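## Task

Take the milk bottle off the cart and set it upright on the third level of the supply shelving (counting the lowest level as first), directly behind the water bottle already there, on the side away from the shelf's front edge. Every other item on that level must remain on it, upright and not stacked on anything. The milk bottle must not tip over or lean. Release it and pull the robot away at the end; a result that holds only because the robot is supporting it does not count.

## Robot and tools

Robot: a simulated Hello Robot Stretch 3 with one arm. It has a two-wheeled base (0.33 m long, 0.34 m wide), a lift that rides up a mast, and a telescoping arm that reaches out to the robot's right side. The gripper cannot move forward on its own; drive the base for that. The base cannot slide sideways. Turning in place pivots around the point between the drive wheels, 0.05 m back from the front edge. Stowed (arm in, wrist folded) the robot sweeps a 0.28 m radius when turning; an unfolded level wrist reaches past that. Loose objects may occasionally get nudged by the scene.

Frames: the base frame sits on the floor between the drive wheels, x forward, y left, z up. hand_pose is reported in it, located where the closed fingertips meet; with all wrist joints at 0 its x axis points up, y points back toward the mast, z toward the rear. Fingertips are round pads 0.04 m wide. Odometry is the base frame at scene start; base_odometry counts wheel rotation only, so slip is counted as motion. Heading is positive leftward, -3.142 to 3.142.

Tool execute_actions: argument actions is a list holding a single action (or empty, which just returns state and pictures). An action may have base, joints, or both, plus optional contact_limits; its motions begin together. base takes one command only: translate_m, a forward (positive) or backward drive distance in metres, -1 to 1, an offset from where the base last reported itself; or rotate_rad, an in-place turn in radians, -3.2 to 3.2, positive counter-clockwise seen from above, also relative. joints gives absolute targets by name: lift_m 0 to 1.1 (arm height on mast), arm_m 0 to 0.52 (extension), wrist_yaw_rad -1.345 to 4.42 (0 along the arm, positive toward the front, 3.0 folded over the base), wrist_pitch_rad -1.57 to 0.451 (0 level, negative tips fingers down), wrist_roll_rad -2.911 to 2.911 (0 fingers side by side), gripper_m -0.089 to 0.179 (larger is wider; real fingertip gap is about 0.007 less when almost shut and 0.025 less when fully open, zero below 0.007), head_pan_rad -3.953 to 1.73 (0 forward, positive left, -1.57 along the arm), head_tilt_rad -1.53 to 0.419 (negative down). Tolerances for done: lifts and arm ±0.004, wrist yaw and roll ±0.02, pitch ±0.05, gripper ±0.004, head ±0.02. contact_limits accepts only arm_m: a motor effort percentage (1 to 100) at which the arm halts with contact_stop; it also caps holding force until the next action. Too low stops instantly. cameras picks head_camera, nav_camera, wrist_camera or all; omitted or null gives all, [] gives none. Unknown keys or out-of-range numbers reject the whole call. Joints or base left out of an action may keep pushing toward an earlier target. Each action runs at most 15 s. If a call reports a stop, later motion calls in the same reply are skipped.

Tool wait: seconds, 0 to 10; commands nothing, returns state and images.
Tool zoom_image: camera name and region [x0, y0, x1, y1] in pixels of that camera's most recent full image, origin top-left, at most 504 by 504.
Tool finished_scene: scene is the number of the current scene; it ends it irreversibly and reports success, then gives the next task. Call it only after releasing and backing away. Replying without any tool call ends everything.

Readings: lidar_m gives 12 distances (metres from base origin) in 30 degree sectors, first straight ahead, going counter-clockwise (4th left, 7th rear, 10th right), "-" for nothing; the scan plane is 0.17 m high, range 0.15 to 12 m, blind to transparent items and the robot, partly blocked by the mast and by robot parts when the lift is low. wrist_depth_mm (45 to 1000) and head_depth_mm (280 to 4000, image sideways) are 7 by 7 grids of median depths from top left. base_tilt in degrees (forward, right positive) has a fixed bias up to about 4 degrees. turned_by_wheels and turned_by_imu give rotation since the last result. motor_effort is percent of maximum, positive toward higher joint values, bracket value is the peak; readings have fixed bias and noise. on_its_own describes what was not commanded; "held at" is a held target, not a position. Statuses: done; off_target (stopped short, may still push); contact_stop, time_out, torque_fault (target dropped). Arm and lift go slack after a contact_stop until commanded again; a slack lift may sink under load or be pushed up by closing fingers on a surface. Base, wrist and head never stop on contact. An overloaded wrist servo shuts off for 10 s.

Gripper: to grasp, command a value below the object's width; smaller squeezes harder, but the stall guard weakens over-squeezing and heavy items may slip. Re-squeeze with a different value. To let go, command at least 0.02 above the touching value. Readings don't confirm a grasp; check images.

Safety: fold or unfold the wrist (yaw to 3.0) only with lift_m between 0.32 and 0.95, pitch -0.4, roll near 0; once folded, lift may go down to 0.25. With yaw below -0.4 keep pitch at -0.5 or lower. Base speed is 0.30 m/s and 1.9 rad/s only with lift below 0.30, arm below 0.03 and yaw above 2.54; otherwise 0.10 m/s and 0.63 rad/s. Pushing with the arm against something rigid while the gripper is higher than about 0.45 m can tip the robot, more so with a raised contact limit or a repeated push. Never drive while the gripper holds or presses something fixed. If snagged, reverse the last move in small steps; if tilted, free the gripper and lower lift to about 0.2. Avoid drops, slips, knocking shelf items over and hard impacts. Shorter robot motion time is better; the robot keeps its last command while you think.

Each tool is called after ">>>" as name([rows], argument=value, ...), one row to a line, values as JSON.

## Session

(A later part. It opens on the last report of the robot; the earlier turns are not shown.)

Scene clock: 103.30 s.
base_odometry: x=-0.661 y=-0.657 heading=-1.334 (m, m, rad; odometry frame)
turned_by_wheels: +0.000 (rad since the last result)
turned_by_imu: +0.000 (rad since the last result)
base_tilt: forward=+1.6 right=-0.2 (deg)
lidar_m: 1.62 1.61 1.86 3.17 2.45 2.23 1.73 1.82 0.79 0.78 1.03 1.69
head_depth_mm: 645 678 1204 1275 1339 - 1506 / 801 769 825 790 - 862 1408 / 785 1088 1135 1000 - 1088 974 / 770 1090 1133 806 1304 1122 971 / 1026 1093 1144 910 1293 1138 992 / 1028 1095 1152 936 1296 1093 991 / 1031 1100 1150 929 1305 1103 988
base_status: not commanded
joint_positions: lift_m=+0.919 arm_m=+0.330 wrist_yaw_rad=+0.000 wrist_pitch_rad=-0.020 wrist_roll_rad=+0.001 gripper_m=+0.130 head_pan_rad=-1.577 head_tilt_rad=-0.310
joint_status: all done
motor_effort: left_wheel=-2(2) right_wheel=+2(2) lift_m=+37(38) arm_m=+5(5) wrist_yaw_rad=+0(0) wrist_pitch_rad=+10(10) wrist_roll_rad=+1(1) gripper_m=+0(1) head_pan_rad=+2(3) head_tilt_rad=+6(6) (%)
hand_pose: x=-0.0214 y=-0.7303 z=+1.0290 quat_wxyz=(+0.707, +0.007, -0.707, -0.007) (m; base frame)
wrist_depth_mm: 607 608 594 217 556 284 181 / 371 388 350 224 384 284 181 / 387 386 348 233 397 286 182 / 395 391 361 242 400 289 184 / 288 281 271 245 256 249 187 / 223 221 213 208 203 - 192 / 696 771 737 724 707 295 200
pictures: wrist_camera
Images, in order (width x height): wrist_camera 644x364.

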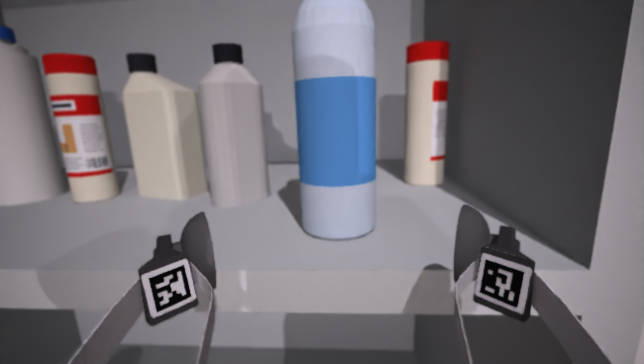

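>>> execute_actions([
  {"joints":{"lift_m":0.98}},
], cameras=[])

>>> execute_actions([
  {"joints":{"arm_m":0.44}},
], cameras=[])

>>> execute_actions([
  {"joints":{"gripper_m":0.02}},
], cameras=[])

>>> execute_actions([
  {"joints":{"lift_m":1.0}},
], cameras=[])

>>> execute_actions([
  {"base":{"translate_m":0.25}},
], cameras=["wrist_camera","head_camera"])

Scene clock: 109.93 s.
base_odometry: x=-0.661 y=-0.657 heading=-1.334 (m, m, rad; odometry frame)
turned_by_wheels: +0.000 (rad since the last result)
turned_by_imu: +0.000 (rad since the last result)
base_tilt: forward=+1.6 right=-0.2 (deg)
lidar_m: 1.63 1.61 1.87 3.15 2.45 2.22 1.73 1.82 0.79 0.78 1.03 1.69
head_depth_mm: 645 680 1198 1260 - 1455 1506 / 800 769 827 872 822 901 1412 / 782 1093 1144 - 1292 1125 974 / 769 1095 1134 993 1306 1160 970 / 1023 1093 1143 904 1304 1141 989 / 1029 1096 1146 933 1296 1096 993 / 1028 1097 1149 931 1307 1100 987
base_status: not commanded
joint_positions: lift_m=+0.979 arm_m=+0.330 wrist_yaw_rad=+0.000 wrist_pitch_rad=-0.020 wrist_roll_rad=+0.001 gripper_m=+0.130 head_pan_rad=-1.577 head_tilt_rad=-0.310
joint_status: all done
motor_effort: left_wheel=-2(2) right_wheel=+2(2) lift_m=+37(38) arm_m=+5(5) wrist_yaw_rad=+0(0) wrist_pitch_rad=+10(10) wrist_roll_rad=+1(1) gripper_m=+0(1) head_pan_rad=+3(4) head_tilt_rad=+6(6) (%)
hand_pose: x=-0.0214 y=-0.7303 z=+1.0890 quat_wxyz=(+0.707, +0.007, -0.707, -0.007) (m; base frame)
wrist_depth_mm: 617 611 588 578 563 284 180 / 637 626 615 238 587 285 182 / 389 396 392 233 397 288 182 / 402 396 366 242 411 289 182 / 405 408 364 252 400 250 187 / 314 328 300 262 284 - 195 / 238 233 230 227 224 220 199
pictures: none
No camera images: the call's "cameras" was empty. Leave "cameras" out to get every camera's image.

Scene clock: 112.00 s.
base_odometry: x=-0.661 y=-0.657 heading=-1.334 (m, m, rad; odometry frame)
turned_by_wheels: +0.000 (rad since the last result)
turned_by_imu: +0.000 (rad since the last result)
base_tilt: forward=+1.6 right=-0.2 (deg)
lidar_m: 1.63 1.61 1.87 3.17 2.45 2.22 1.73 1.83 0.79 0.78 1.03 1.68
head_depth_mm: 645 681 1200 1267 - 1444 1508 / 802 769 826 - 810 902 1412 / 781 1087 1141 - 1276 1122 969 / 770 1092 1142 1086 1294 1164 969 / 1020 1097 1146 908 1297 1139 989 / 1023 1096 1150 935 1298 1094 991 / 1027 1104 1149 933 1306 1106 985
base_status: not commanded
joint_positions: lift_m=+0.979 arm_m=+0.440 wrist_yaw_rad=+0.000 wrist_pitch_rad=-0.020 wrist_roll_rad=+0.001 gripper_m=+0.130 head_pan_rad=-1.577 head_tilt_rad=-0.310
joint_status: all done
motor_effort: left_wheel=-2(2) right_wheel=+2(2) lift_m=+37(38) arm_m=+5(6) wrist_yaw_rad=-1(0) wrist_pitch_rad=+10(10) wrist_roll_rad=+1(1) gripper_m=+1(1) head_pan_rad=+3(4) head_tilt_rad=+6(6) (%)
hand_pose: x=-0.0214 y=-0.8403 z=+1.0890 quat_wxyz=(+0.707, +0.007, -0.707, -0.007) (m; base frame)
wrist_depth_mm: 516 504 492 129 471 288 183 / 526 520 516 121 479 276 185 / 545 298 256 121 285 281 186 / 302 272 261 126 296 294 186 / 314 288 281 131 305 254 187 / 306 293 274 137 270 - 189 / 237 229 230 143 213 219 178
pictures: none
No camera images: the call's "cameras" was empty. Leave "cameras" out to get every camera's image.

Scene clock: 113.60 s.
base_odometry: x=-0.661 y=-0.657 heading=-1.334 (m, m, rad; odometry frame)
turned_by_wheels: +0.000 (rad since the last result)
turned_by_imu: +0.000 (rad since the last result)
base_tilt: forward=+1.6 right=-0.2 (deg)
lidar_m: 1.63 1.61 1.88 3.17 2.45 2.22 1.73 1.82 0.79 0.78 1.03 1.69
head_depth_mm: 644 679 1198 1272 - 1452 1506 / 801 768 828 - 809 900 1409 / 781 1086 1136 - 1275 1119 974 / 770 1089 1141 994 1291 1159 967 / 1023 1096 1143 910 1286 1145 986 / 1028 1096 1146 933 1306 1092 991 / 1029 1102 1152 930 1301 1104 988
base_status: not commanded
joint_positions: lift_m=+0.979 arm_m=+0.440 wrist_yaw_rad=-0.005 wrist_pitch_rad=-0.020 wrist_roll_rad=+0.001 gripper_m=+0.021 head_pan_rad=-1.577 head_tilt_rad=-0.310
joint_status: all done
motor_effort: left_wheel=-3(3) right_wheel=+3(4) lift_m=+38(38) arm_m=+4(5) wrist_yaw_rad=+2(3) wrist_pitch_rad=+10(10) wrist_roll_rad=+1(1) gripper_m=-24(98) head_pan_rad=+4(4) head_tilt_rad=+6(6) (%)
hand_pose: x=-0.0227 y=-0.8404 z=+1.0889 quat_wxyz=(+0.707, +0.006, -0.707, -0.009) (m; base frame)
wrist_depth_mm: 508 504 495 127 471 283 182 / 533 520 508 120 476 279 182 / 416 302 262 120 291 284 184 / 296 268 253 125 300 290 184 / 305 282 253 130 140 292 185 / 304 286 - 136 144 263 186 / 236 235 229 142 212 218 187
pictures: none
No camera images: the call's "cameras" was empty. Leave "cameras" out to get every camera's image.

Scene clock: 114.53 s.
base_odometry: x=-0.661 y=-0.657 heading=-1.334 (m, m, rad; odometry frame)
turned_by_wheels: +0.000 (rad since the last result)
turned_by_imu: +0.000 (rad since the last result)
base_tilt: forward=+1.6 right=-0.2 (deg)
lidar_m: 1.62 1.61 1.87 3.17 2.45 2.22 1.73 1.82 0.79 0.78 1.03 1.69
head_depth_mm: 644 679 1202 1255 1382 1454 1508 / 802 769 827 - 804 899 1412 / 779 1086 1138 - 1275 1116 976 / 769 1089 1137 998 1292 1156 970 / 1026 1091 1146 910 1292 1140 988 / 1024 1097 1147 930 1303 1094 991 / 1029 1099 1153 931 1305 1104 982
base_status: not commanded
joint_positions: lift_m=+0.999 arm_m=+0.440 wrist_yaw_rad=-0.002 wrist_pitch_rad=-0.066 wrist_roll_rad=+0.001 gripper_m=+0.021 head_pan_rad=-1.577 head_tilt_rad=-0.310
joint_status: all done
on_its_own: wrist_pitch_rad is at rest, and its effort (+33) is outside its rest range (-20 to +32)
motor_effort: left_wheel=-3(3) right_wheel=+2(3) lift_m=+41(41) arm_m=+3(4) wrist_yaw_rad=+2(4) wrist_pitch_rad=+33(34) wrist_roll_rad=+1(1) gripper_m=-24(24) head_pan_rad=+3(4) head_tilt_rad=+6(6) (%)
hand_pose: x=-0.0219 y=-0.8388 z=+1.0970 quat_wxyz=(+0.707, +0.023, -0.707, -0.024) (m; base frame)
wrist_depth_mm: 497 495 487 129 469 285 183 / 532 519 506 121 477 274 184 / 545 299 260 121 291 281 184 / 302 270 255 124 301 293 185 / 314 288 253 129 141 295 187 / 308 294 - 135 145 269 187 / 241 242 235 140 219 225 187
pictures: none
No camera images: the call's "cameras" was empty. Leave "cameras" out to get every camera's image.

Scene clock: 118.13 s.
base_odometry: x=-0.603 y=-0.900 heading=-1.334 (m, m, rad; odometry frame)
turned_by_wheels: +0.000 (rad since the last result)
turned_by_imu: +0.000 (rad since the last result)
base_tilt: forward=+1.6 right=-0.2 (deg)
lidar_m: 1.38 1.41 1.52 3.17 3.30 2.42 1.98 1.82 0.87 0.90 0.89 1.43
head_depth_mm: 783 1088 1146 1180 1289 1124 982 / 1013 1091 1143 - 1290 1181 959 / 1022 1092 1139 - 1293 1168 974 / 1025 1095 1138 919 1300 1115 1006 / 1031 1099 1144 934 1295 1124 995 / 1038 1105 1144 934 1305 1146 991 / 1029 1101 1147 1015 1202 1127 988
base_status: done
joint_positions: lift_m=+0.999 arm_m=+0.440 wrist_yaw_rad=+0.000 wrist_pitch_rad=-0.066 wrist_roll_rad=+0.001 gripper_m=+0.021 head_pan_rad=-1.577 head_tilt_rad=-0.310
joint_status: not commanded
on_its_own: wrist_pitch_rad is at rest, and its effort (+33) is outside its rest range (-20 to +32)
motor_effort: left_wheel=-2(1) right_wheel=+1(7) lift_m=+41(41) arm_m=+4(3) wrist_yaw_rad=+0(2) wrist_pitch_rad=+33(34) wrist_roll_rad=+1(1) gripper_m=-24(23) head_pan_rad=+2(3) head_tilt_rad=+6(6) (%)
hand_pose: x=-0.0216 y=-0.8388 z=+1.0970 quat_wxyz=(+0.707, +0.024, -0.707, -0.024) (m; base frame)
wrist_depth_mm: 468 496 495 129 475 464 452 / 452 260 509 121 487 472 467 / 426 257 256 121 514 229 492 / 435 269 271 125 502 230 474 / 417 283 324 130 141 242 374 / 312 292 - 135 145 255 279 / 242 240 236 141 219 226 222
pictures: head_camera (sideways: a quarter turn clockwise sets it upright), wrist_camera
Images, in order (width x height): head_camera 896x504, wrist_camera 644x364.

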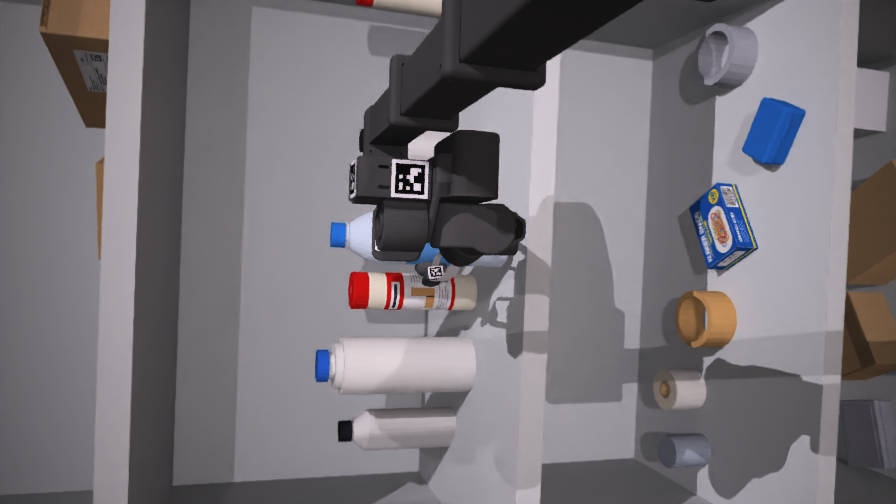

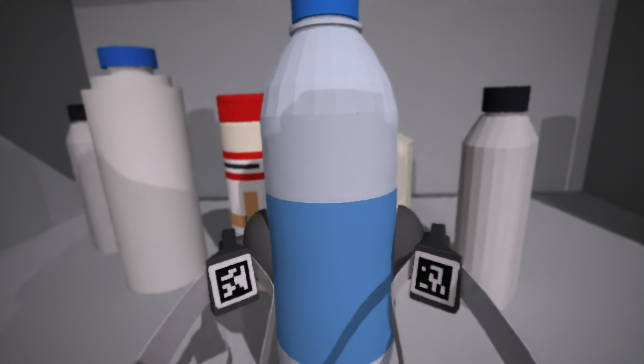

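Set down and retrace.

>>> execute_actions([
  {"joints":{"lift_m":0.982}},
], cameras=[])

>>> execute_actions([
  {"joints":{"gripper_m":0.13}},
], cameras=[])

>>> execute_actions([
  {"joints":{"arm_m":0}},
], cameras=[])

>>> execute_actions([
  {"base":{"translate_m":-0.185},"joints":{"lift_m":0.69}},
], cameras=["head_camera"])

>>> execute_actions([
  {"base":{"rotate_rad":-0.89}},
], cameras=[])

>>> execute_actions([
  {"base":{"translate_m":-1.0}},
], cameras=[])

>>> execute_actions([
  {"base":{"translate_m":-1.0}},
], cameras=[])

>>> execute_actions([
  {"base":{"rotate_rad":-0.72}},
], cameras=[])

>>> execute_actions([
  {"joints":{"arm_m":0.2}},
], cameras=["wrist_camera"])

Scene clock: 135.37 s.
base_odometry: x=-0.603 y=-0.900 heading=-1.334 (m, m, rad; odometry frame)
turned_by_wheels: +0.000 (rad since the last result)
turned_by_imu: +0.000 (rad since the last result)
base_tilt: forward=+1.6 right=-0.2 (deg)
lidar_m: 1.37 1.41 1.52 3.17 3.28 2.43 1.99 1.82 0.87 0.90 0.88 1.43
head_depth_mm: 786 1090 1144 1181 - 1127 985 / 1016 1087 1147 - 1289 1179 960 / 1026 1095 1143 - 1292 1173 976 / 1025 1098 1137 919 1299 1122 1004 / 1026 1098 1142 931 1302 1126 993 / 1037 1102 1145 931 1302 1143 997 / 1025 1093 1145 1016 1197 1129 984
base_status: not commanded
joint_positions: lift_m=+0.983 arm_m=+0.440 wrist_yaw_rad=+0.000 wrist_pitch_rad=-0.031 wrist_roll_rad=+0.001 gripper_m=+0.021 head_pan_rad=-1.577 head_tilt_rad=-0.310
joint_status: all done
motor_effort: left_wheel=-2(2) right_wheel=+1(1) lift_m=+16(36) arm_m=+4(3) wrist_yaw_rad=+0(1) wrist_pitch_rad=+16(34) wrist_roll_rad=+1(1) gripper_m=-23(24) head_pan_rad=+4(4) head_tilt_rad=+6(6) (%)
hand_pose: x=-0.0216 y=-0.8401 z=+1.0893 quat_wxyz=(+0.707, +0.011, -0.707, -0.011) (m; base frame)
wrist_depth_mm: 469 501 496 127 481 467 460 / 458 262 509 120 487 484 475 / 421 259 257 120 505 230 485 / 430 267 268 124 519 227 489 / 414 280 301 130 140 239 376 / 310 288 - 135 145 249 274 / 235 235 229 141 212 220 215
pictures: none
No camera images: the call's "cameras" was empty. Leave "cameras" out to get every camera's image.

Scene clock: 136.97 s.
base_odometry: x=-0.603 y=-0.900 heading=-1.334 (m, m, rad; odometry frame)
turned_by_wheels: +0.000 (rad since the last result)
turned_by_imu: +0.000 (rad since the last result)
base_tilt: forward=+1.6 right=-0.2 (deg)
lidar_m: 1.38 1.41 1.51 3.17 3.29 2.43 1.98 1.82 0.87 0.90 0.89 1.43
head_depth_mm: 784 1088 1141 1181 - 1128 982 / 1018 1093 1147 - 1298 1176 958 / 1024 1090 1146 - 1296 1168 972 / 1030 1098 1143 923 1303 1119 1004 / 1031 1096 1140 935 1298 1123 999 / 1034 1102 1143 933 1309 1148 991 / 1030 1096 1148 1018 1197 1130 988
base_status: not commanded
joint_positions: lift_m=+0.983 arm_m=+0.440 wrist_yaw_rad=+0.000 wrist_pitch_rad=-0.022 wrist_roll_rad=+0.001 gripper_m=+0.130 head_pan_rad=-1.577 head_tilt_rad=-0.310
joint_status: all done
motor_effort: left_wheel=-2(2) right_wheel=+1(2) lift_m=+15(15) arm_m=+4(3) wrist_yaw_rad=+0(1) wrist_pitch_rad=+11(15) wrist_roll_rad=+1(1) gripper_m=+1(100) head_pan_rad=+3(4) head_tilt_rad=+6(6) (%)
hand_pose: x=-0.0216 y=-0.8403 z=+1.0915 quat_wxyz=(+0.707, +0.008, -0.707, -0.008) (m; base frame)
wrist_depth_mm: 467 505 497 127 476 472 459 / 454 263 514 120 492 482 469 / 432 259 255 120 512 229 487 / 434 268 266 124 524 227 488 / 422 279 275 129 351 340 386 / 317 292 281 134 273 - 281 / 240 230 233 140 216 222 217
pictures: none
No camera images: the call's "cameras" was empty. Leave "cameras" out to get every camera's image.

Scene clock: 141.40 s.
base_odometry: x=-0.603 y=-0.900 heading=-1.334 (m, m, rad; odometry frame)
turned_by_wheels: +0.000 (rad since the last result)
turned_by_imu: +0.000 (rad since the last result)
base_tilt: forward=+1.6 right=-0.2 (deg)
lidar_m: 1.38 1.41 1.52 3.16 3.30 2.44 1.98 1.82 0.87 0.90 0.89 1.43
head_depth_mm: 783 1085 1145 1040 1115 1229 - / 1017 1088 1145 1028 1281 1120 - / 1022 1090 1151 919 1296 - - / 1029 1094 1139 813 1300 - - / 1029 1098 1149 932 1292 1084 997 / 1036 1105 1143 931 1308 1140 992 / 1031 1093 1142 1021 1198 1125 987
base_status: not commanded
joint_positions: lift_m=+0.983 arm_m=+0.000 wrist_yaw_rad=+0.000 wrist_pitch_rad=-0.021 wrist_roll_rad=+0.001 gripper_m=+0.130 head_pan_rad=-1.577 head_tilt_rad=-0.310
joint_status: all done
motor_effort: left_wheel=-2(2) right_wheel=+1(1) lift_m=+16(15) arm_m=-7(7) wrist_yaw_rad=+0(0) wrist_pitch_rad=+10(11) wrist_roll_rad=+1(1) gripper_m=+1(1) head_pan_rad=+4(3) head_tilt_rad=+6(6) (%)
hand_pose: x=-0.0216 y=-0.4010 z=+1.0918 quat_wxyz=(+0.707, +0.007, -0.707, -0.008) (m; base frame)
wrist_depth_mm: 539 670 890 882 869 723 493 / - 664 922 904 894 744 495 / - 609 768 676 943 690 529 / - 621 696 577 664 640 526 / - 583 - - - 629 570 / - 618 - - - - - / - 713 867 813 829 761 -
pictures: none
No camera images: the call's "cameras" was empty. Leave "cameras" out to get every camera's image.

Scene clock: 144.90 s.
base_odometry: x=-0.646 y=-0.721 heading=-1.334 (m, m, rad; odometry frame)
turned_by_wheels: +0.000 (rad since the last result)
turned_by_imu: -0.001 (rad since the last result)
base_tilt: forward=+1.6 right=-0.2 (deg)
lidar_m: 1.56 1.56 1.77 3.18 2.55 2.28 1.80 1.82 0.80 0.90 0.99 1.62
head_depth_mm: 770 725 738 764 810 1423 1508 / 791 966 1047 956 875 1017 919 / 771 1088 1153 1107 1291 1128 976 / 1018 1094 1142 925 1295 1165 970 / 1029 1094 1154 922 1299 1097 999 / 1028 1098 1136 804 1300 1107 993 / 1032 1101 1132 924 1309 1116 990
base_status: done
joint_positions: lift_m=+0.691 arm_m=+0.000 wrist_yaw_rad=+0.000 wrist_pitch_rad=-0.020 wrist_roll_rad=+0.001 gripper_m=+0.130 head_pan_rad=-1.577 head_tilt_rad=-0.310
joint_status: all done
motor_effort: left_wheel=-1(5) right_wheel=+1(3) lift_m=+15(15) arm_m=-6(7) wrist_yaw_rad=+1(0) wrist_pitch_rad=+10(10) wrist_roll_rad=+1(1) gripper_m=+0(0) head_pan_rad=+4(5) head_tilt_rad=+6(6) (%)
hand_pose: x=-0.0216 y=-0.4010 z=+0.8000 quat_wxyz=(+0.707, +0.007, -0.707, -0.008) (m; base frame)
wrist_depth_mm: 584 657 513 606 491 510 891 / 612 722 801 886 732 930 921 / 658 922 948 941 912 949 972 / 665 935 - 964 918 - - / 656 811 779 845 708 - - / 633 668 606 595 587 - - / 708 954 - - 922 - -
pictures: head_camera (sideways: a quarter turn clockwise sets it upright)
Images, in order (width x height): head_camera 896x504.

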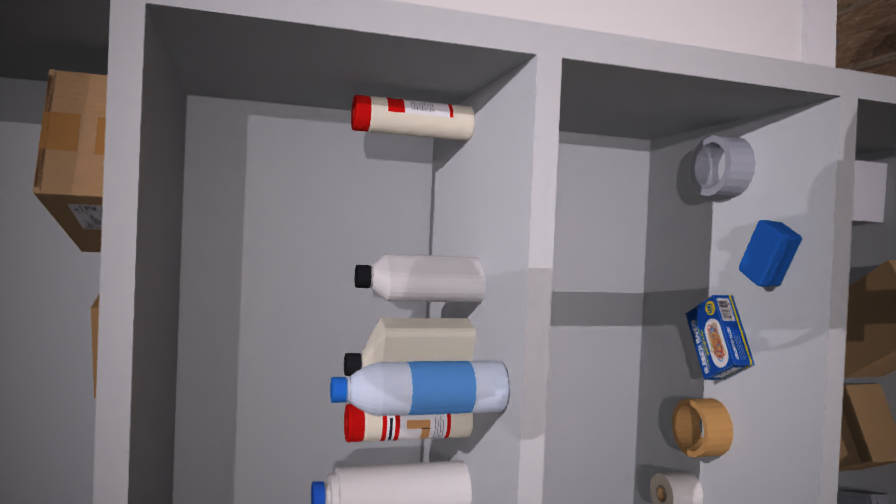

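Scene clock: 147.27 s.
base_odometry: x=-0.646 y=-0.721 heading=-2.224 (m, m, rad; odometry frame)
turned_by_wheels: -0.890 (rad since the last result)
turned_by_imu: -0.870 (rad since the last result)
base_tilt: forward=+1.6 right=-0.2 (deg)
lidar_m: 0.99 1.57 1.56 1.56 2.34 3.17 2.27 2.22 1.80 1.58 0.80 0.90
head_depth_mm: 2017 2079 2156 2256 2346 1975 1547 / 2128 2215 2328 2424 2503 1981 1539 / 1945 2063 2226 2401 2464 1971 1540 / 1720 1813 1920 2057 2209 1964 1530 / 1534 1614 1711 1809 1905 1896 1520 / 1388 1449 1538 1610 1708 1763 1516 / 1272 1323 1385 1452 1521 1600 1502
base_status: done
joint_positions: lift_m=+0.691 arm_m=+0.000 wrist_yaw_rad=+0.000 wrist_pitch_rad=-0.020 wrist_roll_rad=+0.001 gripper_m=+0.130 head_pan_rad=-1.577 head_tilt_rad=-0.310
joint_status: not commanded
motor_effort: left_wheel=+2(7) right_wheel=-1(3) lift_m=+15(15) arm_m=-6(6) wrist_yaw_rad=+0(0) wrist_pitch_rad=+10(10) wrist_roll_rad=+1(1) gripper_m=+1(1) head_pan_rad=+3(4) head_tilt_rad=+6(6) (%)
hand_pose: x=-0.0216 y=-0.4010 z=+0.8000 quat_wxyz=(+0.707, +0.007, -0.707, -0.008) (m; base frame)
wrist_depth_mm: 825 974 - - - - - / 835 - - - - - - / 841 - - - - - - / 611 - - - - - - / 746 - - - - - - / 565 - - - - - - / 510 - - - - - -
pictures: none
No camera images: the call's "cameras" was empty. Leave "cameras" out to get every camera's image.

Scene clock: 158.67 s.
base_odometry: x=-0.038 y=+0.074 heading=-2.224 (m, m, rad; odometry frame)
turned_by_wheels: +0.000 (rad since the last result)
turned_by_imu: -0.004 (rad since the last result)
base_tilt: forward=+1.6 right=-0.2 (deg)
lidar_m: 1.89 2.21 1.89 2.24 2.42 2.41 1.45 1.32 1.58 1.43 2.06 1.58
head_depth_mm: 1427 1480 1548 1596 1666 1726 1557 / 1529 1592 1657 1727 1804 1832 1543 / 1638 1711 1787 1867 1856 1792 1533 / 1771 1844 1932 2048 1804 1673 1533 / 1938 2024 2127 2249 1887 1799 1521 / 2097 2230 2330 2473 2548 1946 1516 / 2056 2132 2244 2335 2397 1924 1512
base_status: done
joint_positions: lift_m=+0.691 arm_m=+0.000 wrist_yaw_rad=+0.000 wrist_pitch_rad=-0.020 wrist_roll_rad=+0.001 gripper_m=+0.130 head_pan_rad=-1.577 head_tilt_rad=-0.310
joint_status: not commanded
motor_effort: left_wheel=+2(3) right_wheel=-1(4) lift_m=+15(15) arm_m=-7(7) wrist_yaw_rad=+0(1) wrist_pitch_rad=+10(10) wrist_roll_rad=+1(1) gripper_m=+0(0) head_pan_rad=+4(3) head_tilt_rad=+6(6) (%)
hand_pose: x=-0.0216 y=-0.4010 z=+0.8000 quat_wxyz=(+0.707, +0.007, -0.707, -0.008) (m; base frame)
wrist_depth_mm: - - - - - - 942 / - - - - - - 966 / - - - - - - - / - - - - - - - / - - - - - - - / - - - - - - - / - - - - - - -
pictures: none
No camera images: the call's "cameras" was empty. Leave "cameras" out to get every camera's image.

Scene clock: 170.07 s.
base_odometry: x=+0.569 y=+0.868 heading=-2.224 (m, m, rad; odometry frame)
turned_by_wheels: +0.000 (rad since the last result)
turned_by_imu: -0.004 (rad since the last result)
base_tilt: forward=+1.6 right=-0.3 (deg)
lidar_m: 2.79 2.52 2.52 2.03 1.93 1.94 1.16 0.54 0.54 1.04 1.62 2.51
head_depth_mm: 851 880 919 957 995 1039 1089 / 910 948 986 1031 1073 1129 1183 / 975 1018 1064 1116 1172 1230 1298 / 1057 1103 1156 1215 1283 1363 1405 / 1144 1199 1268 1331 1426 1510 1512 / 1249 1309 1397 1486 1581 1680 1517 / 1376 1459 1558 1669 1798 1854 1511
base_status: done
joint_positions: lift_m=+0.691 arm_m=+0.000 wrist_yaw_rad=+0.000 wrist_pitch_rad=-0.020 wrist_roll_rad=+0.001 gripper_m=+0.130 head_pan_rad=-1.577 head_tilt_rad=-0.310
joint_status: not commanded
motor_effort: left_wheel=+2(2) right_wheel=-1(5) lift_m=+15(15) arm_m=-7(7) wrist_yaw_rad=+1(1) wrist_pitch_rad=+10(10) wrist_roll_rad=+1(1) gripper_m=+0(0) head_pan_rad=+3(3) head_tilt_rad=+6(6) (%)
hand_pose: x=-0.0216 y=-0.4010 z=+0.8000 quat_wxyz=(+0.707, +0.007, -0.707, -0.008) (m; base frame)
wrist_depth_mm: - - - 885 724 603 523 / - - - 930 739 619 536 / - - - 953 769 638 546 / - - - - 785 659 555 / - - - - 822 650 498 / - - - - 854 - 260 / - - - - 879 717 264
pictures: none
No camera images: the call's "cameras" was empty. Leave "cameras" out to get every camera's image.

Scene clock: 172.17 s.
base_odometry: x=+0.569 y=+0.868 heading=-2.944 (m, m, rad; odometry frame)
turned_by_wheels: -0.720 (rad since the last result)
turned_by_imu: -0.704 (rad since the last result)
base_tilt: forward=+1.5 right=-0.2 (deg)
lidar_m: 1.83 2.50 2.95 2.52 2.41 1.74 1.94 1.37 0.56 0.54 0.55 1.31
head_depth_mm: 808 851 900 954 1014 1058 762 / 808 849 893 949 1010 962 766 / 806 845 893 946 1004 953 765 / 801 846 890 941 999 843 757 / 800 842 888 939 994 950 753 / 797 839 886 933 993 1045 752 / 794 833 881 931 986 1053 1122
base_status: done
joint_positions: lift_m=+0.691 arm_m=+0.000 wrist_yaw_rad=+0.000 wrist_pitch_rad=-0.020 wrist_roll_rad=+0.001 gripper_m=+0.130 head_pan_rad=-1.577 head_tilt_rad=-0.310
joint_status: not commanded
motor_effort: left_wheel=+1(5) right_wheel=-1(3) lift_m=+15(15) arm_m=-7(7) wrist_yaw_rad=+1(0) wrist_pitch_rad=+10(10) wrist_roll_rad=+1(1) gripper_m=+1(1) head_pan_rad=+4(4) head_tilt_rad=+6(6) (%)
hand_pose: x=-0.0216 y=-0.4010 z=+0.8000 quat_wxyz=(+0.707, +0.007, -0.707, -0.008) (m; base frame)
wrist_depth_mm: 645 641 640 641 635 629 619 / 658 667 659 655 659 655 636 / 687 687 685 675 678 673 654 / 713 708 712 634 632 696 684 / 743 733 491 524 502 421 308 / 781 776 322 320 319 - 316 / 800 827 773 653 641 791 769
pictures: none
No camera images: the call's "cameras" was empty. Leave "cameras" out to get every camera's image.

Scene clock: 174.87 s.
base_odometry: x=+0.569 y=+0.868 heading=-2.944 (m, m, rad; odometry frame)
turned_by_wheels: +0.000 (rad since the last result)
turned_by_imu: +0.000 (rad since the last result)
base_tilt: forward=+1.5 right=-0.2 (deg)
lidar_m: 1.83 2.51 2.95 2.51 2.41 1.74 1.94 1.37 0.56 0.54 0.55 1.30
head_depth_mm: 810 853 899 954 1010 1063 763 / 807 851 897 946 1006 961 764 / 802 845 892 945 1000 953 764 / 802 843 890 943 999 843 809 / 797 841 887 938 997 946 753 / 794 839 886 936 988 1045 752 / 796 837 877 931 989 1052 1124
base_status: not commanded
joint_positions: lift_m=+0.691 arm_m=+0.200 wrist_yaw_rad=+0.000 wrist_pitch_rad=-0.020 wrist_roll_rad=+0.001 gripper_m=+0.130 head_pan_rad=-1.577 head_tilt_rad=-0.310
joint_status: all done
motor_effort: left_wheel=+1(2) right_wheel=-1(1) lift_m=+15(15) arm_m=+5(5) wrist_yaw_rad=+1(1) wrist_pitch_rad=+10(10) wrist_roll_rad=+1(1) gripper_m=+1(1) head_pan_rad=+4(3) head_tilt_rad=+6(6) (%)
hand_pose: x=-0.0215 y=-0.6003 z=+0.8000 quat_wxyz=(+0.707, +0.007, -0.707, -0.008) (m; base frame)
wrist_depth_mm: 462 462 461 458 461 454 453 / 477 483 475 476 475 473 472 / 497 495 497 487 490 489 489 / 513 514 510 317 514 501 507 / 540 534 444 329 440 418 519 / 566 552 370 335 358 - 310 / 581 261 287 283 276 273 266
pictures: wrist_camera
Images, in order (width x height): wrist_camera 644x364.

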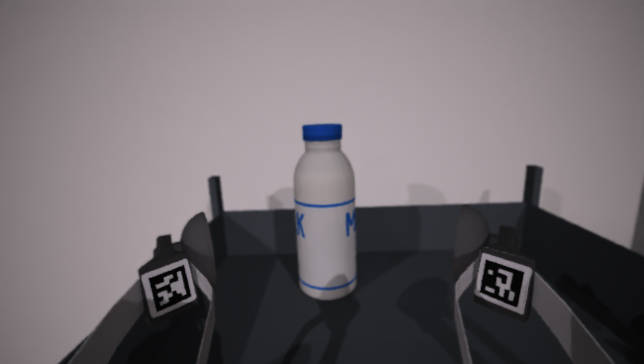

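>>> execute_actions([
  {"base":{"translate_m":0.01},"joints":{"arm_m":0.39,"lift_m":0.675}},
], cameras=[])

>>> execute_actions([
  {"joints":{"gripper_m":0.02}},
], cameras=[])

>>> execute_actions([
  {"joints":{"lift_m":0.85}},
], cameras=["wrist_camera"])

Scene clock: 182.00 s.
base_odometry: x=+0.559 y=+0.866 heading=-2.944 (m, m, rad; odometry frame)
turned_by_wheels: +0.000 (rad since the last result)
turned_by_imu: +0.000 (rad since the last result)
base_tilt: forward=+1.5 right=-0.2 (deg)
lidar_m: 1.83 2.50 2.95 2.51 2.41 1.74 1.95 1.38 0.56 0.54 0.98 1.30
head_depth_mm: 810 851 901 949 1011 1059 748 / 804 850 895 950 1006 962 792 / 804 844 893 946 1003 970 646 / 801 842 889 942 996 914 644 / 797 839 888 936 995 946 753 / 794 840 883 936 991 1051 752 / 793 833 879 932 988 1053 1130
base_status: done
joint_positions: lift_m=+0.676 arm_m=+0.390 wrist_yaw_rad=+0.000 wrist_pitch_rad=-0.020 wrist_roll_rad=+0.001 gripper_m=+0.130 head_pan_rad=-1.577 head_tilt_rad=-0.310
joint_status: all done
motor_effort: left_wheel=+2(7) right_wheel=-1(2) lift_m=+14(17) arm_m=+5(5) wrist_yaw_rad=+1(1) wrist_pitch_rad=+10(10) wrist_roll_rad=+1(1) gripper_m=+1(1) head_pan_rad=+3(4) head_tilt_rad=+6(6) (%)
hand_pose: x=-0.0215 y=-0.7903 z=+0.7850 quat_wxyz=(+0.707, +0.007, -0.707, -0.008) (m; base frame)
wrist_depth_mm: 288 289 287 288 287 287 285 / 301 298 300 298 296 294 294 / 311 311 308 123 307 306 304 / 323 322 319 126 315 319 319 / 335 332 332 120 329 327 330 / 349 345 255 123 250 - 248 / 363 245 262 128 245 252 247
pictures: none
No camera images: the call's "cameras" was empty. Leave "cameras" out to get every camera's image.

Scene clock: 183.60 s.
base_odometry: x=+0.559 y=+0.866 heading=-2.944 (m, m, rad; odometry frame)
turned_by_wheels: +0.000 (rad since the last result)
turned_by_imu: +0.000 (rad since the last result)
base_tilt: forward=+1.6 right=-0.2 (deg)
lidar_m: 1.83 2.49 2.95 2.51 2.41 1.74 1.95 1.38 0.56 0.54 0.98 1.30
head_depth_mm: 809 852 898 951 1014 1051 747 / 804 849 899 948 1008 961 791 / 803 846 892 946 1006 968 645 / 801 843 887 941 997 839 644 / 797 838 883 940 998 950 754 / 795 837 879 934 988 1049 753 / 791 832 881 931 987 1050 1129
base_status: not commanded
joint_positions: lift_m=+0.676 arm_m=+0.390 wrist_yaw_rad=+0.003 wrist_pitch_rad=-0.020 wrist_roll_rad=+0.001 gripper_m=+0.021 head_pan_rad=-1.577 head_tilt_rad=-0.310
joint_status: all done
motor_effort: left_wheel=+2(2) right_wheel=-2(3) lift_m=+15(15) arm_m=+4(5) wrist_yaw_rad=-1(3) wrist_pitch_rad=+10(10) wrist_roll_rad=+1(1) gripper_m=-25(98) head_pan_rad=+2(4) head_tilt_rad=+6(6) (%)
hand_pose: x=-0.0207 y=-0.7904 z=+0.7850 quat_wxyz=(+0.707, +0.009, -0.707, -0.006) (m; base frame)
wrist_depth_mm: 291 290 288 288 285 284 284 / 302 300 298 296 295 296 294 / 311 312 309 119 305 304 302 / 326 323 323 122 319 316 317 / 337 332 332 117 132 328 327 / 350 256 255 119 126 250 247 / 362 219 262 124 239 253 248
pictures: none
No camera images: the call's "cameras" was empty. Leave "cameras" out to get every camera's image.

Scene clock: 186.03 s.
base_odometry: x=+0.559 y=+0.866 heading=-2.944 (m, m, rad; odometry frame)
turned_by_wheels: +0.000 (rad since the last result)
turned_by_imu: +0.000 (rad since the last result)
base_tilt: forward=+1.6 right=-0.2 (deg)
lidar_m: 1.83 2.50 2.95 2.52 2.41 1.74 1.95 1.38 0.56 0.54 0.98 1.30
head_depth_mm: 809 851 899 952 1013 1070 - / 804 846 896 949 990 924 740 / 805 845 892 942 986 937 762 / 802 843 886 942 973 934 758 / 799 838 885 936 993 947 755 / 792 837 884 934 994 1047 755 / 791 835 882 931 987 1053 1120
base_status: not commanded
joint_positions: lift_m=+0.849 arm_m=+0.390 wrist_yaw_rad=+0.002 wrist_pitch_rad=-0.065 wrist_roll_rad=+0.001 gripper_m=+0.025 head_pan_rad=-1.577 head_tilt_rad=-0.310
joint_status: all done
on_its_own: wrist_pitch_rad is at rest, and its effort (+33) is outside its rest range (-20 to +32)
motor_effort: left_wheel=+2(2) right_wheel=-2(3) lift_m=+41(42) arm_m=+3(4) wrist_yaw_rad=-1(2) wrist_pitch_rad=+33(34) wrist_roll_rad=+1(1) gripper_m=-23(26) head_pan_rad=+4(5) head_tilt_rad=+6(6) (%)
hand_pose: x=-0.0209 y=-0.7888 z=+0.9472 quat_wxyz=(+0.707, +0.024, -0.707, -0.023) (m; base frame)
wrist_depth_mm: 284 285 284 283 282 281 280 / 296 296 297 297 294 293 293 / 313 310 307 123 307 304 303 / 326 324 322 125 321 321 318 / 343 342 335 119 133 336 334 / 362 358 - 120 127 354 350 / 381 379 379 124 366 369 370
pictures: wrist_camera
Images, in order (width x height): wrist_camera 644x364.

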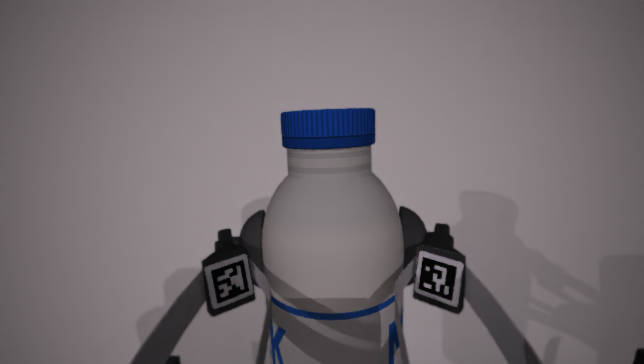

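>>> execute_actions([
  {"joints":{"arm_m":0,"lift_m":1.07}},
], cameras=[])

>>> execute_actions([
  {"base":{"translate_m":0.12}},
], cameras=[])

>>> execute_actions([
  {"base":{"rotate_rad":0.72}},
], cameras=[])

>>> execute_actions([
  {"base":{"translate_m":1.0}},
], cameras=[])

>>> execute_actions([
  {"base":{"translate_m":1.0}},
], cameras=[])

>>> execute_actions([
  {"base":{"rotate_rad":0.89}},
], cameras=[])

>>> execute_actions([
  {"base":{"translate_m":-0.065},"joints":{"arm_m":0.3}},
])

Scene clock: 197.97 s.
base_odometry: x=+0.559 y=+0.866 heading=-2.944 (m, m, rad; odometry frame)
turned_by_wheels: +0.000 (rad since the last result)
turned_by_imu: +0.000 (rad since the last result)
base_tilt: forward=+1.6 right=-0.2 (deg)
lidar_m: 1.83 2.50 2.95 2.51 2.41 1.74 1.95 1.37 0.56 0.54 0.98 1.30
head_depth_mm: 807 851 897 937 - - - / 806 849 897 - - - - / 802 843 893 - - - - / 799 844 891 917 - - 759 / 799 839 885 935 998 943 753 / 794 841 885 934 988 1050 752 / 795 835 879 932 986 1054 1121
base_status: not commanded
joint_positions: lift_m=+1.069 arm_m=+0.000 wrist_yaw_rad=+0.001 wrist_pitch_rad=-0.066 wrist_roll_rad=+0.001 gripper_m=+0.025 head_pan_rad=-1.577 head_tilt_rad=-0.310
joint_status: all done
on_its_own: wrist_pitch_rad is at rest, and its effort (+33) is outside its rest range (-20 to +32)
motor_effort: left_wheel=+2(2) right_wheel=-2(2) lift_m=+41(44) arm_m=-7(7) wrist_yaw_rad=+0(2) wrist_pitch_rad=+33(33) wrist_roll_rad=+1(1) gripper_m=-23(23) head_pan_rad=+4(4) head_tilt_rad=+6(6) (%)
hand_pose: x=-0.0213 y=-0.3994 z=+1.1671 quat_wxyz=(+0.707, +0.024, -0.707, -0.023) (m; base frame)
wrist_depth_mm: 637 627 634 633 623 628 607 / 667 659 654 659 655 656 634 / 686 691 689 122 686 678 664 / 719 714 720 125 703 708 689 / 763 760 741 118 133 750 720 / 804 790 - 120 126 784 756 / 840 846 831 124 692 807 807
pictures: none
No camera images: the call's "cameras" was empty. Leave "cameras" out to get every camera's image.

Scene clock: 200.60 s.
base_odometry: x=+0.442 y=+0.842 heading=-2.944 (m, m, rad; odometry frame)
turned_by_wheels: +0.000 (rad since the last result)
turned_by_imu: +0.001 (rad since the last result)
base_tilt: forward=+1.6 right=-0.2 (deg)
lidar_m: 1.79 2.39 2.96 2.51 2.58 1.86 2.00 1.37 0.56 0.53 0.98 1.30
head_depth_mm: 804 850 892 930 - - - / 801 844 890 - - - - / 799 844 890 - - - - / 797 840 884 913 - - 743 / 796 837 884 933 989 1058 1135 / 791 834 880 930 985 1051 1126 / 788 832 877 926 986 1049 1117
base_status: done
joint_positions: lift_m=+1.069 arm_m=+0.000 wrist_yaw_rad=+0.000 wrist_pitch_rad=-0.066 wrist_roll_rad=+0.001 gripper_m=+0.025 head_pan_rad=-1.577 head_tilt_rad=-0.310
joint_status: not commanded
on_its_own: wrist_pitch_rad is at rest, and its effort (+33) is outside its rest range (-20 to +32)
motor_effort: left_wheel=+1(7) right_wheel=-1(3) lift_m=+42(42) arm_m=-7(6) wrist_yaw_rad=+0(0) wrist_pitch_rad=+33(33) wrist_roll_rad=+1(1) gripper_m=-24(24) head_pan_rad=+4(3) head_tilt_rad=+6(6) (%)
hand_pose: x=-0.0213 y=-0.3994 z=+1.1671 quat_wxyz=(+0.707, +0.024, -0.707, -0.023) (m; base frame)
wrist_depth_mm: 640 631 631 629 627 623 627 / 655 662 654 651 655 649 643 / 686 680 686 123 681 674 670 / 721 714 726 125 701 703 699 / 747 754 738 118 130 746 724 / 789 793 - 120 126 765 760 / 824 824 825 124 687 703 802
pictures: none
No camera images: the call's "cameras" was empty. Leave "cameras" out to get every camera's image.

Scene clock: 202.70 s.
base_odometry: x=+0.442 y=+0.842 heading=-2.224 (m, m, rad; odometry frame)
turned_by_wheels: +0.720 (rad since the last result)
turned_by_imu: +0.704 (rad since the last result)
base_tilt: forward=+1.6 right=-0.2 (deg)
lidar_m: 2.39 2.53 2.51 2.19 2.08 2.07 0.66 0.54 0.53 1.04 1.56 2.45
head_depth_mm: 847 878 913 952 - - - / 903 941 983 - - - - / 968 1014 1061 - - - - / 1049 1093 1146 1226 - - 1452 / 1136 1194 1257 1334 1430 1499 1499 / 1240 1307 1386 1481 1571 1681 1509 / 1364 1451 1551 1670 1755 1801 1499
base_status: done
joint_positions: lift_m=+1.069 arm_m=+0.000 wrist_yaw_rad=+0.000 wrist_pitch_rad=-0.066 wrist_roll_rad=+0.001 gripper_m=+0.025 head_pan_rad=-1.577 head_tilt_rad=-0.310
joint_status: not commanded
on_its_own: wrist_pitch_rad is at rest, and its effort (+33) is outside its rest range (-20 to +32)
motor_effort: left_wheel=-2(5) right_wheel=+2(3) lift_m=+41(42) arm_m=-7(7) wrist_yaw_rad=-1(1) wrist_pitch_rad=+33(33) wrist_roll_rad=+1(1) gripper_m=-24(24) head_pan_rad=+5(4) head_tilt_rad=+6(6) (%)
hand_pose: x=-0.0214 y=-0.3994 z=+1.1671 quat_wxyz=(+0.707, +0.024, -0.707, -0.023) (m; base frame)
wrist_depth_mm: - - - 861 708 599 512 / - - - 905 740 615 526 / - - - 123 749 633 547 / - - - 125 777 653 557 / - - - 118 130 682 582 / - - - 120 127 697 590 / - - - 125 836 753 602
pictures: none
No camera images: the call's "cameras" was empty. Leave "cameras" out to get every camera's image.

Scene clock: 213.97 s.
base_odometry: x=-0.166 y=+0.048 heading=-2.224 (m, m, rad; odometry frame)
turned_by_wheels: +0.000 (rad since the last result)
turned_by_imu: +0.004 (rad since the last result)
base_tilt: forward=+1.6 right=-0.2 (deg)
lidar_m: 1.70 2.21 1.91 2.32 2.55 2.53 1.44 1.39 1.57 1.36 1.93 1.45
head_depth_mm: 1421 1472 1530 1592 - - - / 1522 1590 1653 - - - - / 1643 1707 1776 - - - - / 1757 1835 1946 2074 - - 1522 / 1920 2003 2128 2223 2377 1807 1521 / 2046 2159 2253 2389 2473 1943 1517 / 1916 2004 2094 2211 2271 1930 1507
base_status: done
joint_positions: lift_m=+1.069 arm_m=+0.000 wrist_yaw_rad=+0.000 wrist_pitch_rad=-0.066 wrist_roll_rad=+0.001 gripper_m=+0.025 head_pan_rad=-1.577 head_tilt_rad=-0.310
joint_status: not commanded
on_its_own: wrist_pitch_rad is at rest, and its effort (+33) is outside its rest range (-20 to +32)
motor_effort: left_wheel=-2(3) right_wheel=+2(4) lift_m=+41(41) arm_m=-7(7) wrist_yaw_rad=-1(0) wrist_pitch_rad=+33(33) wrist_roll_rad=+1(1) gripper_m=-24(24) head_pan_rad=+3(4) head_tilt_rad=+6(6) (%)
hand_pose: x=-0.0214 y=-0.3994 z=+1.1671 quat_wxyz=(+0.707, +0.024, -0.707, -0.023) (m; base frame)
wrist_depth_mm: - - - - - - 949 / - - - - - - 968 / - - - 123 - - - / - - - 125 - - - / - - - 118 130 - - / - - - 120 126 - - / - - - 124 - - -
pictures: none
No camera images: the call's "cameras" was empty. Leave "cameras" out to get every camera's image.

Scene clock: 225.23 s.
base_odometry: x=-0.774 y=-0.746 heading=-2.224 (m, m, rad; odometry frame)
turned_by_wheels: +0.000 (rad since the last result)
turned_by_imu: +0.004 (rad since the last result)
base_tilt: forward=+1.6 right=-0.2 (deg)
lidar_m: 0.89 1.58 1.57 1.64 2.48 3.31 2.36 2.21 1.78 1.43 0.67 0.77
head_depth_mm: 1992 2082 2170 2247 - - - / 2002 2147 2235 - - - - / 1733 1864 1980 - - - - / 1529 1630 1731 1736 - - 1525 / 1378 1444 1531 1605 1704 1795 1534 / 1251 1309 1382 1442 1528 1607 1514 / 1135 1190 1247 1304 1368 1439 1460
base_status: done
joint_positions: lift_m=+1.069 arm_m=+0.000 wrist_yaw_rad=+0.000 wrist_pitch_rad=-0.066 wrist_roll_rad=+0.001 gripper_m=+0.025 head_pan_rad=-1.577 head_tilt_rad=-0.310
joint_status: not commanded
on_its_own: wrist_pitch_rad is at rest, and its effort (+33) is outside its rest range (-20 to +32)
motor_effort: left_wheel=-2(3) right_wheel=+2(4) lift_m=+42(41) arm_m=-7(7) wrist_yaw_rad=+0(1) wrist_pitch_rad=+33(33) wrist_roll_rad=+1(1) gripper_m=-23(23) head_pan_rad=+3(3) head_tilt_rad=+6(6) (%)
hand_pose: x=-0.0214 y=-0.3994 z=+1.1671 quat_wxyz=(+0.707, +0.024, -0.707, -0.023) (m; base frame)
wrist_depth_mm: 735 851 - - - - - / 739 867 - - - - - / 368 885 - 123 - - - / 380 901 - 124 - - - / 411 931 - 118 131 - - / 413 947 - 120 126 - - / 425 934 - 125 - - -
pictures: none
No camera images: the call's "cameras" was empty. Leave "cameras" out to get every camera's image.

Scene clock: 227.60 s.
base_odometry: x=-0.774 y=-0.746 heading=-1.334 (m, m, rad; odometry frame)
turned_by_wheels: +0.890 (rad since the last result)
turned_by_imu: +0.870 (rad since the last result)
base_tilt: forward=+1.6 right=-0.2 (deg)
lidar_m: 1.57 1.62 1.78 3.28 2.54 2.28 1.78 1.64 0.67 0.77 0.89 1.63
head_depth_mm: 664 724 729 766 - - - / 646 949 1004 - - - - / 635 968 1025 - - - - / 727 975 1027 766 - - 860 / 585 974 1026 810 702 1155 901 / 595 977 1023 677 692 1151 902 / 606 976 1026 809 723 1142 896
base_status: done
joint_positions: lift_m=+1.069 arm_m=+0.000 wrist_yaw_rad=+0.000 wrist_pitch_rad=-0.066 wrist_roll_rad=+0.001 gripper_m=+0.025 head_pan_rad=-1.577 head_tilt_rad=-0.310
joint_status: not commanded
on_its_own: wrist_pitch_rad is at rest, and its effort (+33) is outside its rest range (-20 to +32)
motor_effort: left_wheel=-2(5) right_wheel=+2(4) lift_m=+42(41) arm_m=-7(7) wrist_yaw_rad=+1(0) wrist_pitch_rad=+33(33) wrist_roll_rad=+1(1) gripper_m=-24(23) head_pan_rad=+5(4) head_tilt_rad=+6(6) (%)
hand_pose: x=-0.0214 y=-0.3994 z=+1.1671 quat_wxyz=(+0.707, +0.023, -0.707, -0.023) (m; base frame)
wrist_depth_mm: 625 726 761 743 730 380 776 / 680 815 793 782 756 384 809 / 666 793 825 123 647 387 840 / 667 682 468 125 623 422 884 / 574 611 476 118 130 428 939 / 502 485 - 120 126 429 961 / 654 817 924 124 600 523 -
pictures: none
No camera images: the call's "cameras" was empty. Leave "cameras" out to get every camera's image.

Scene clock: 231.03 s.
base_odometry: x=-0.789 y=-0.683 heading=-1.334 (m, m, rad; odometry frame)
turned_by_wheels: +0.000 (rad since the last result)
turned_by_imu: +0.000 (rad since the last result)
base_tilt: forward=+1.6 right=-0.2 (deg)
lidar_m: 1.63 1.68 1.87 3.30 2.46 2.21 1.72 1.64 0.65 0.65 0.86 0.94
head_depth_mm: 526 553 565 616 1206 1299 1387 / 661 750 761 731 674 710 761 / 645 967 1000 - 711 1125 911 / 633 973 1013 658 708 1163 909 / 583 973 1023 791 742 1158 859 / 596 978 1027 811 735 1154 901 / 608 980 1024 674 687 1140 893
base_status: done
joint_positions: lift_m=+1.069 arm_m=+0.300 wrist_yaw_rad=+0.000 wrist_pitch_rad=-0.066 wrist_roll_rad=+0.001 gripper_m=+0.025 head_pan_rad=-1.577 head_tilt_rad=-0.310
joint_status: all done
on_its_own: wrist_pitch_rad is at rest, and its effort (+33) is outside its rest range (-20 to +32)
motor_effort: left_wheel=-2(6) right_wheel=+2(3) lift_m=+42(42) arm_m=+4(4) wrist_yaw_rad=+0(0) wrist_pitch_rad=+33(33) wrist_roll_rad=+1(1) gripper_m=-24(23) head_pan_rad=+4(5) head_tilt_rad=+6(6) (%)
hand_pose: x=-0.0215 y=-0.6987 z=+1.1671 quat_wxyz=(+0.707, +0.023, -0.707, -0.023) (m; base frame)
wrist_depth_mm: 513 504 496 487 476 272 173 / 534 522 519 501 496 274 174 / 568 552 537 122 511 275 176 / 578 571 559 125 318 278 175 / 325 306 268 118 131 280 176 / 336 319 - 120 127 259 178 / 329 327 300 124 303 292 177
pictures: head_camera (sideways: a quarter turn clockwise sets it upright), nav_camera (sideways: a quarter turn counterclockwise sets it upright), wrist_camera
Images, in order (width x height): head_camera 896x504, nav_camera 672x504, wrist_camera 644x364.

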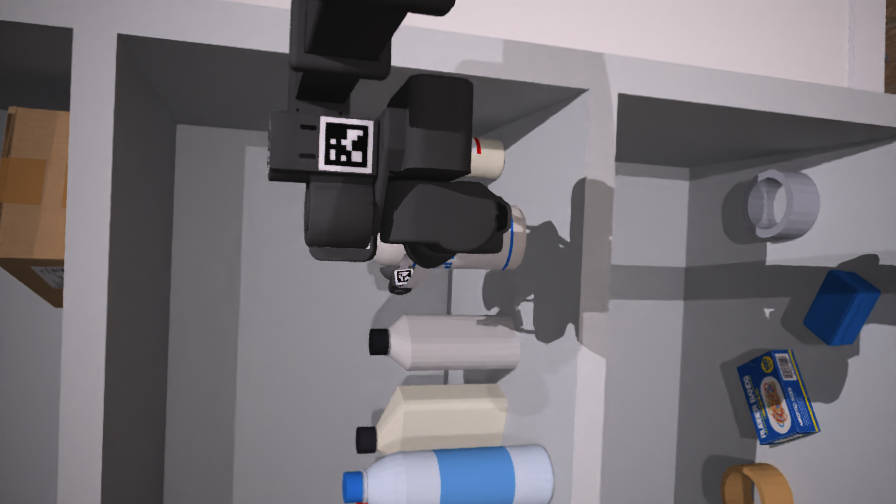

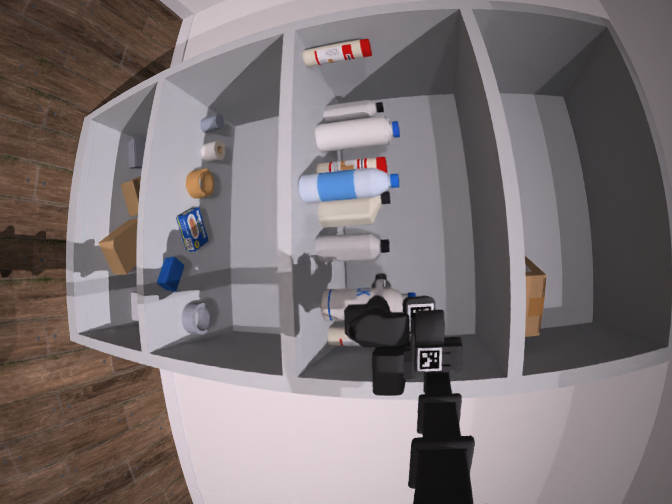

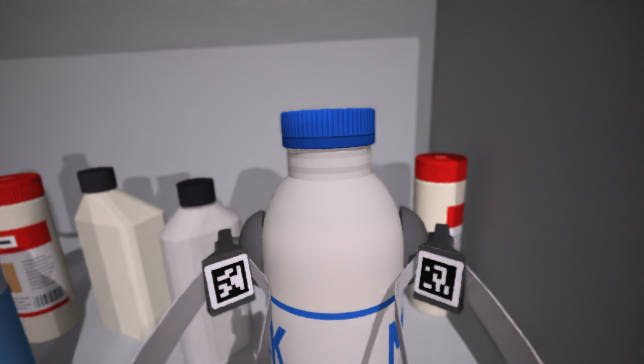

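>>> execute_actions([
  {"base":{"translate_m":0.008},"joints":{"arm_m":0.44}},
], cameras=[])

>>> execute_actions([
  {"joints":{"lift_m":1.015}},
], cameras=[])

Scene clock: 239.70 s.
base_odometry: x=-0.787 y=-0.691 heading=-1.334 (m, m, rad; odometry frame)
turned_by_wheels: +0.000 (rad since the last result)
turned_by_imu: +0.000 (rad since the last result)
base_tilt: forward=+1.6 right=-0.2 (deg)
lidar_m: 1.62 1.69 1.86 3.31 2.46 2.23 1.73 1.64 0.65 0.68 0.88 0.93
head_depth_mm: 530 558 565 618 1190 1288 1393 / 661 779 855 802 677 744 762 / 642 965 - 866 711 1123 914 / 634 969 1008 857 749 1162 909 / 586 972 1028 788 741 1156 872 / 597 975 1029 817 734 1155 902 / 609 976 1024 666 686 1142 893
base_status: done
joint_positions: lift_m=+1.069 arm_m=+0.440 wrist_yaw_rad=+0.000 wrist_pitch_rad=-0.066 wrist_roll_rad=+0.001 gripper_m=+0.025 head_pan_rad=-1.577 head_tilt_rad=-0.310
joint_status: all done
on_its_own: wrist_pitch_rad is at rest, and its effort (+33) is outside its rest range (-20 to +32)
motor_effort: left_wheel=-2(3) right_wheel=+2(5) lift_m=+41(42) arm_m=+4(4) wrist_yaw_rad=+0(1) wrist_pitch_rad=+33(33) wrist_roll_rad=+1(1) gripper_m=-23(24) head_pan_rad=+3(3) head_tilt_rad=+6(6) (%)
hand_pose: x=-0.0214 y=-0.8387 z=+1.1671 quat_wxyz=(+0.707, +0.024, -0.707, -0.023) (m; base frame)
wrist_depth_mm: 379 374 367 359 354 293 187 / 399 392 384 375 369 293 187 / 418 407 403 122 385 295 189 / 435 431 421 125 403 274 189 / 460 451 436 119 133 182 177 / 133 165 - 120 126 185 182 / 133 142 328 124 298 201 191
pictures: none
No camera images: the call's "cameras" was empty. Leave "cameras" out to get every camera's image.

Scene clock: 241.03 s.
base_odometry: x=-0.787 y=-0.691 heading=-1.334 (m, m, rad; odometry frame)
turned_by_wheels: +0.000 (rad since the last result)
turned_by_imu: +0.000 (rad since the last result)
base_tilt: forward=+1.6 right=-0.2 (deg)
lidar_m: 1.62 1.68 1.86 3.30 2.46 2.22 1.73 1.64 0.66 0.68 0.88 0.93
head_depth_mm: 530 557 582 - 934 1290 1394 / 661 780 842 807 677 746 760 / 643 969 1013 860 710 1130 911 / 634 971 1019 832 749 1161 906 / 583 976 1024 785 741 1159 869 / 596 975 1025 818 735 1150 898 / 608 978 1021 666 686 1142 897
base_status: not commanded
joint_positions: lift_m=+1.015 arm_m=+0.440 wrist_yaw_rad=+0.000 wrist_pitch_rad=-0.052 wrist_roll_rad=+0.001 gripper_m=+0.025 head_pan_rad=-1.577 head_tilt_rad=-0.310
joint_status: all done
motor_effort: left_wheel=-2(2) right_wheel=+1(2) lift_m=+17(37) arm_m=+4(5) wrist_yaw_rad=+0(1) wrist_pitch_rad=+26(33) wrist_roll_rad=+1(1) gripper_m=-25(24) head_pan_rad=+4(3) head_tilt_rad=+6(6) (%)
hand_pose: x=-0.0214 y=-0.8393 z=+1.1167 quat_wxyz=(+0.707, +0.019, -0.707, -0.019) (m; base frame)
wrist_depth_mm: 382 376 370 361 355 290 187 / 399 391 384 376 368 293 188 / 417 412 404 122 386 181 170 / 125 424 418 124 402 175 170 / 124 142 435 118 133 181 174 / 123 141 - 120 127 184 181 / 126 140 264 124 241 200 191
pictures: none
No camera images: the call's "cameras" was empty. Leave "cameras" out to get every camera's image.

>>> execute_actions([
  {"joints":{"lift_m":1.008,"gripper_m":0.105}},
], cameras=[])

>>> execute_actions([
  {"joints":{"arm_m":0.15}},
], cameras=[])

>>> execute_actions([
  {"base":{"translate_m":0.25},"joints":{"lift_m":0.98,"gripper_m":0.13}},
], cameras=["wrist_camera"])

Scene clock: 245.23 s.
base_odometry: x=-0.787 y=-0.691 heading=-1.334 (m, m, rad; odometry frame)
turned_by_wheels: +0.000 (rad since the last result)
turned_by_imu: +0.000 (rad since the last result)
base_tilt: forward=+1.6 right=-0.2 (deg)
lidar_m: 1.62 1.68 1.86 3.31 2.46 2.22 1.73 1.64 0.65 0.68 0.89 0.93
head_depth_mm: 530 558 585 - 664 1299 1391 / 661 780 838 814 676 746 762 / 642 969 1011 - 712 1125 913 / 634 974 1027 955 751 1164 909 / 584 975 1024 785 742 1156 871 / 595 975 1029 818 736 1153 901 / 608 975 1020 668 686 1143 895
base_status: not commanded
joint_positions: lift_m=+1.009 arm_m=+0.440 wrist_yaw_rad=+0.000 wrist_pitch_rad=-0.022 wrist_roll_rad=+0.001 gripper_m=+0.105 head_pan_rad=-1.577 head_tilt_rad=-0.310
joint_status: all done
motor_effort: left_wheel=-2(2) right_wheel=+2(2) lift_m=+15(15) arm_m=+4(5) wrist_yaw_rad=+0(0) wrist_pitch_rad=+11(26) wrist_roll_rad=+1(1) gripper_m=+1(99) head_pan_rad=+2(4) head_tilt_rad=+5(6) (%)
hand_pose: x=-0.0214 y=-0.8403 z=+1.1176 quat_wxyz=(+0.707, +0.008, -0.707, -0.008) (m; base frame)
wrist_depth_mm: 388 381 373 367 360 291 186 / 400 396 387 382 372 294 187 / 418 410 405 106 383 254 171 / 125 422 420 109 397 175 170 / 124 144 427 106 120 176 173 / 123 136 218 103 115 178 180 / 125 149 270 107 239 197 183
pictures: none
No camera images: the call's "cameras" was empty. Leave "cameras" out to get every camera's image.

Scene clock: 248.60 s.
base_odometry: x=-0.787 y=-0.691 heading=-1.334 (m, m, rad; odometry frame)
turned_by_wheels: +0.000 (rad since the last result)
turned_by_imu: +0.000 (rad since the last result)
base_tilt: forward=+1.6 right=-0.3 (deg)
lidar_m: 1.62 1.69 1.86 3.29 2.46 2.22 1.73 1.64 0.65 0.68 0.88 0.93
head_depth_mm: 530 558 585 608 1218 - 1392 / 660 779 836 816 - - 761 / 643 971 1023 1053 - - 913 / 636 970 1015 821 - 1121 913 / 584 971 1026 783 740 1157 872 / 595 977 1030 816 737 1153 901 / 607 980 1023 666 688 1142 898
base_status: not commanded
joint_positions: lift_m=+1.009 arm_m=+0.150 wrist_yaw_rad=+0.000 wrist_pitch_rad=-0.021 wrist_roll_rad=+0.001 gripper_m=+0.105 head_pan_rad=-1.577 head_tilt_rad=-0.310
joint_status: all done
motor_effort: left_wheel=-2(2) right_wheel=+2(2) lift_m=+15(15) arm_m=-7(6) wrist_yaw_rad=+1(0) wrist_pitch_rad=+10(11) wrist_roll_rad=+1(1) gripper_m=+1(0) head_pan_rad=+4(4) head_tilt_rad=+6(6) (%)
hand_pose: x=-0.0214 y=-0.5510 z=+1.1178 quat_wxyz=(+0.707, +0.008, -0.707, -0.008) (m; base frame)
wrist_depth_mm: 668 649 641 637 606 280 208 / 677 671 666 654 633 283 214 / 420 693 675 662 482 286 223 / 432 437 417 661 472 285 232 / 452 337 423 426 467 267 738 / 368 326 340 348 340 250 784 / 296 290 284 277 271 265 813
pictures: none
No camera images: the call's "cameras" was empty. Leave "cameras" out to get every camera's image.

Scene clock: 252.07 s.
base_odometry: x=-0.728 y=-0.934 heading=-1.334 (m, m, rad; odometry frame)
turned_by_wheels: +0.000 (rad since the last result)
turned_by_imu: +0.001 (rad since the last result)
base_tilt: forward=+1.6 right=-0.2 (deg)
lidar_m: 1.37 1.42 1.51 3.28 2.80 2.48 1.97 1.64 0.76 0.77 0.77 1.43
head_depth_mm: 655 967 1014 775 - - 893 / 845 972 1022 793 - - 855 / 907 972 1026 843 - - 886 / 906 978 1019 667 - 1143 882 / 906 979 1024 819 743 1164 904 / 594 980 1023 805 736 1147 898 / 608 984 1032 888 728 1137 894
base_status: done
joint_positions: lift_m=+0.981 arm_m=+0.150 wrist_yaw_rad=+0.000 wrist_pitch_rad=-0.021 wrist_roll_rad=+0.001 gripper_m=+0.130 head_pan_rad=-1.577 head_tilt_rad=-0.310
joint_status: all done
motor_effort: left_wheel=-2(3) right_wheel=+1(5) lift_m=+15(16) arm_m=-7(7) wrist_yaw_rad=+0(0) wrist_pitch_rad=+11(10) wrist_roll_rad=+1(1) gripper_m=+0(95) head_pan_rad=+3(4) head_tilt_rad=+6(5) (%)
hand_pose: x=-0.0214 y=-0.5510 z=+1.0899 quat_wxyz=(+0.707, +0.008, -0.707, -0.008) (m; base frame)
wrist_depth_mm: 465 652 646 626 628 606 479 / 462 653 663 642 639 632 454 / 467 585 415 281 653 394 439 / 461 578 434 290 403 396 449 / 388 449 433 304 395 392 382 / 314 329 301 297 290 - 280 / 410 635 796 781 771 675 258
pictures: wrist_camera
Images, in order (width x height): wrist_camera 644x364.

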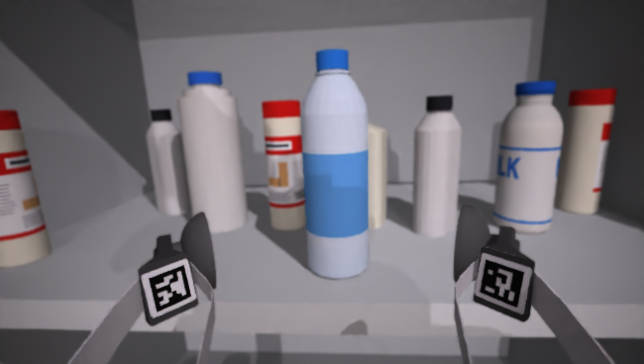

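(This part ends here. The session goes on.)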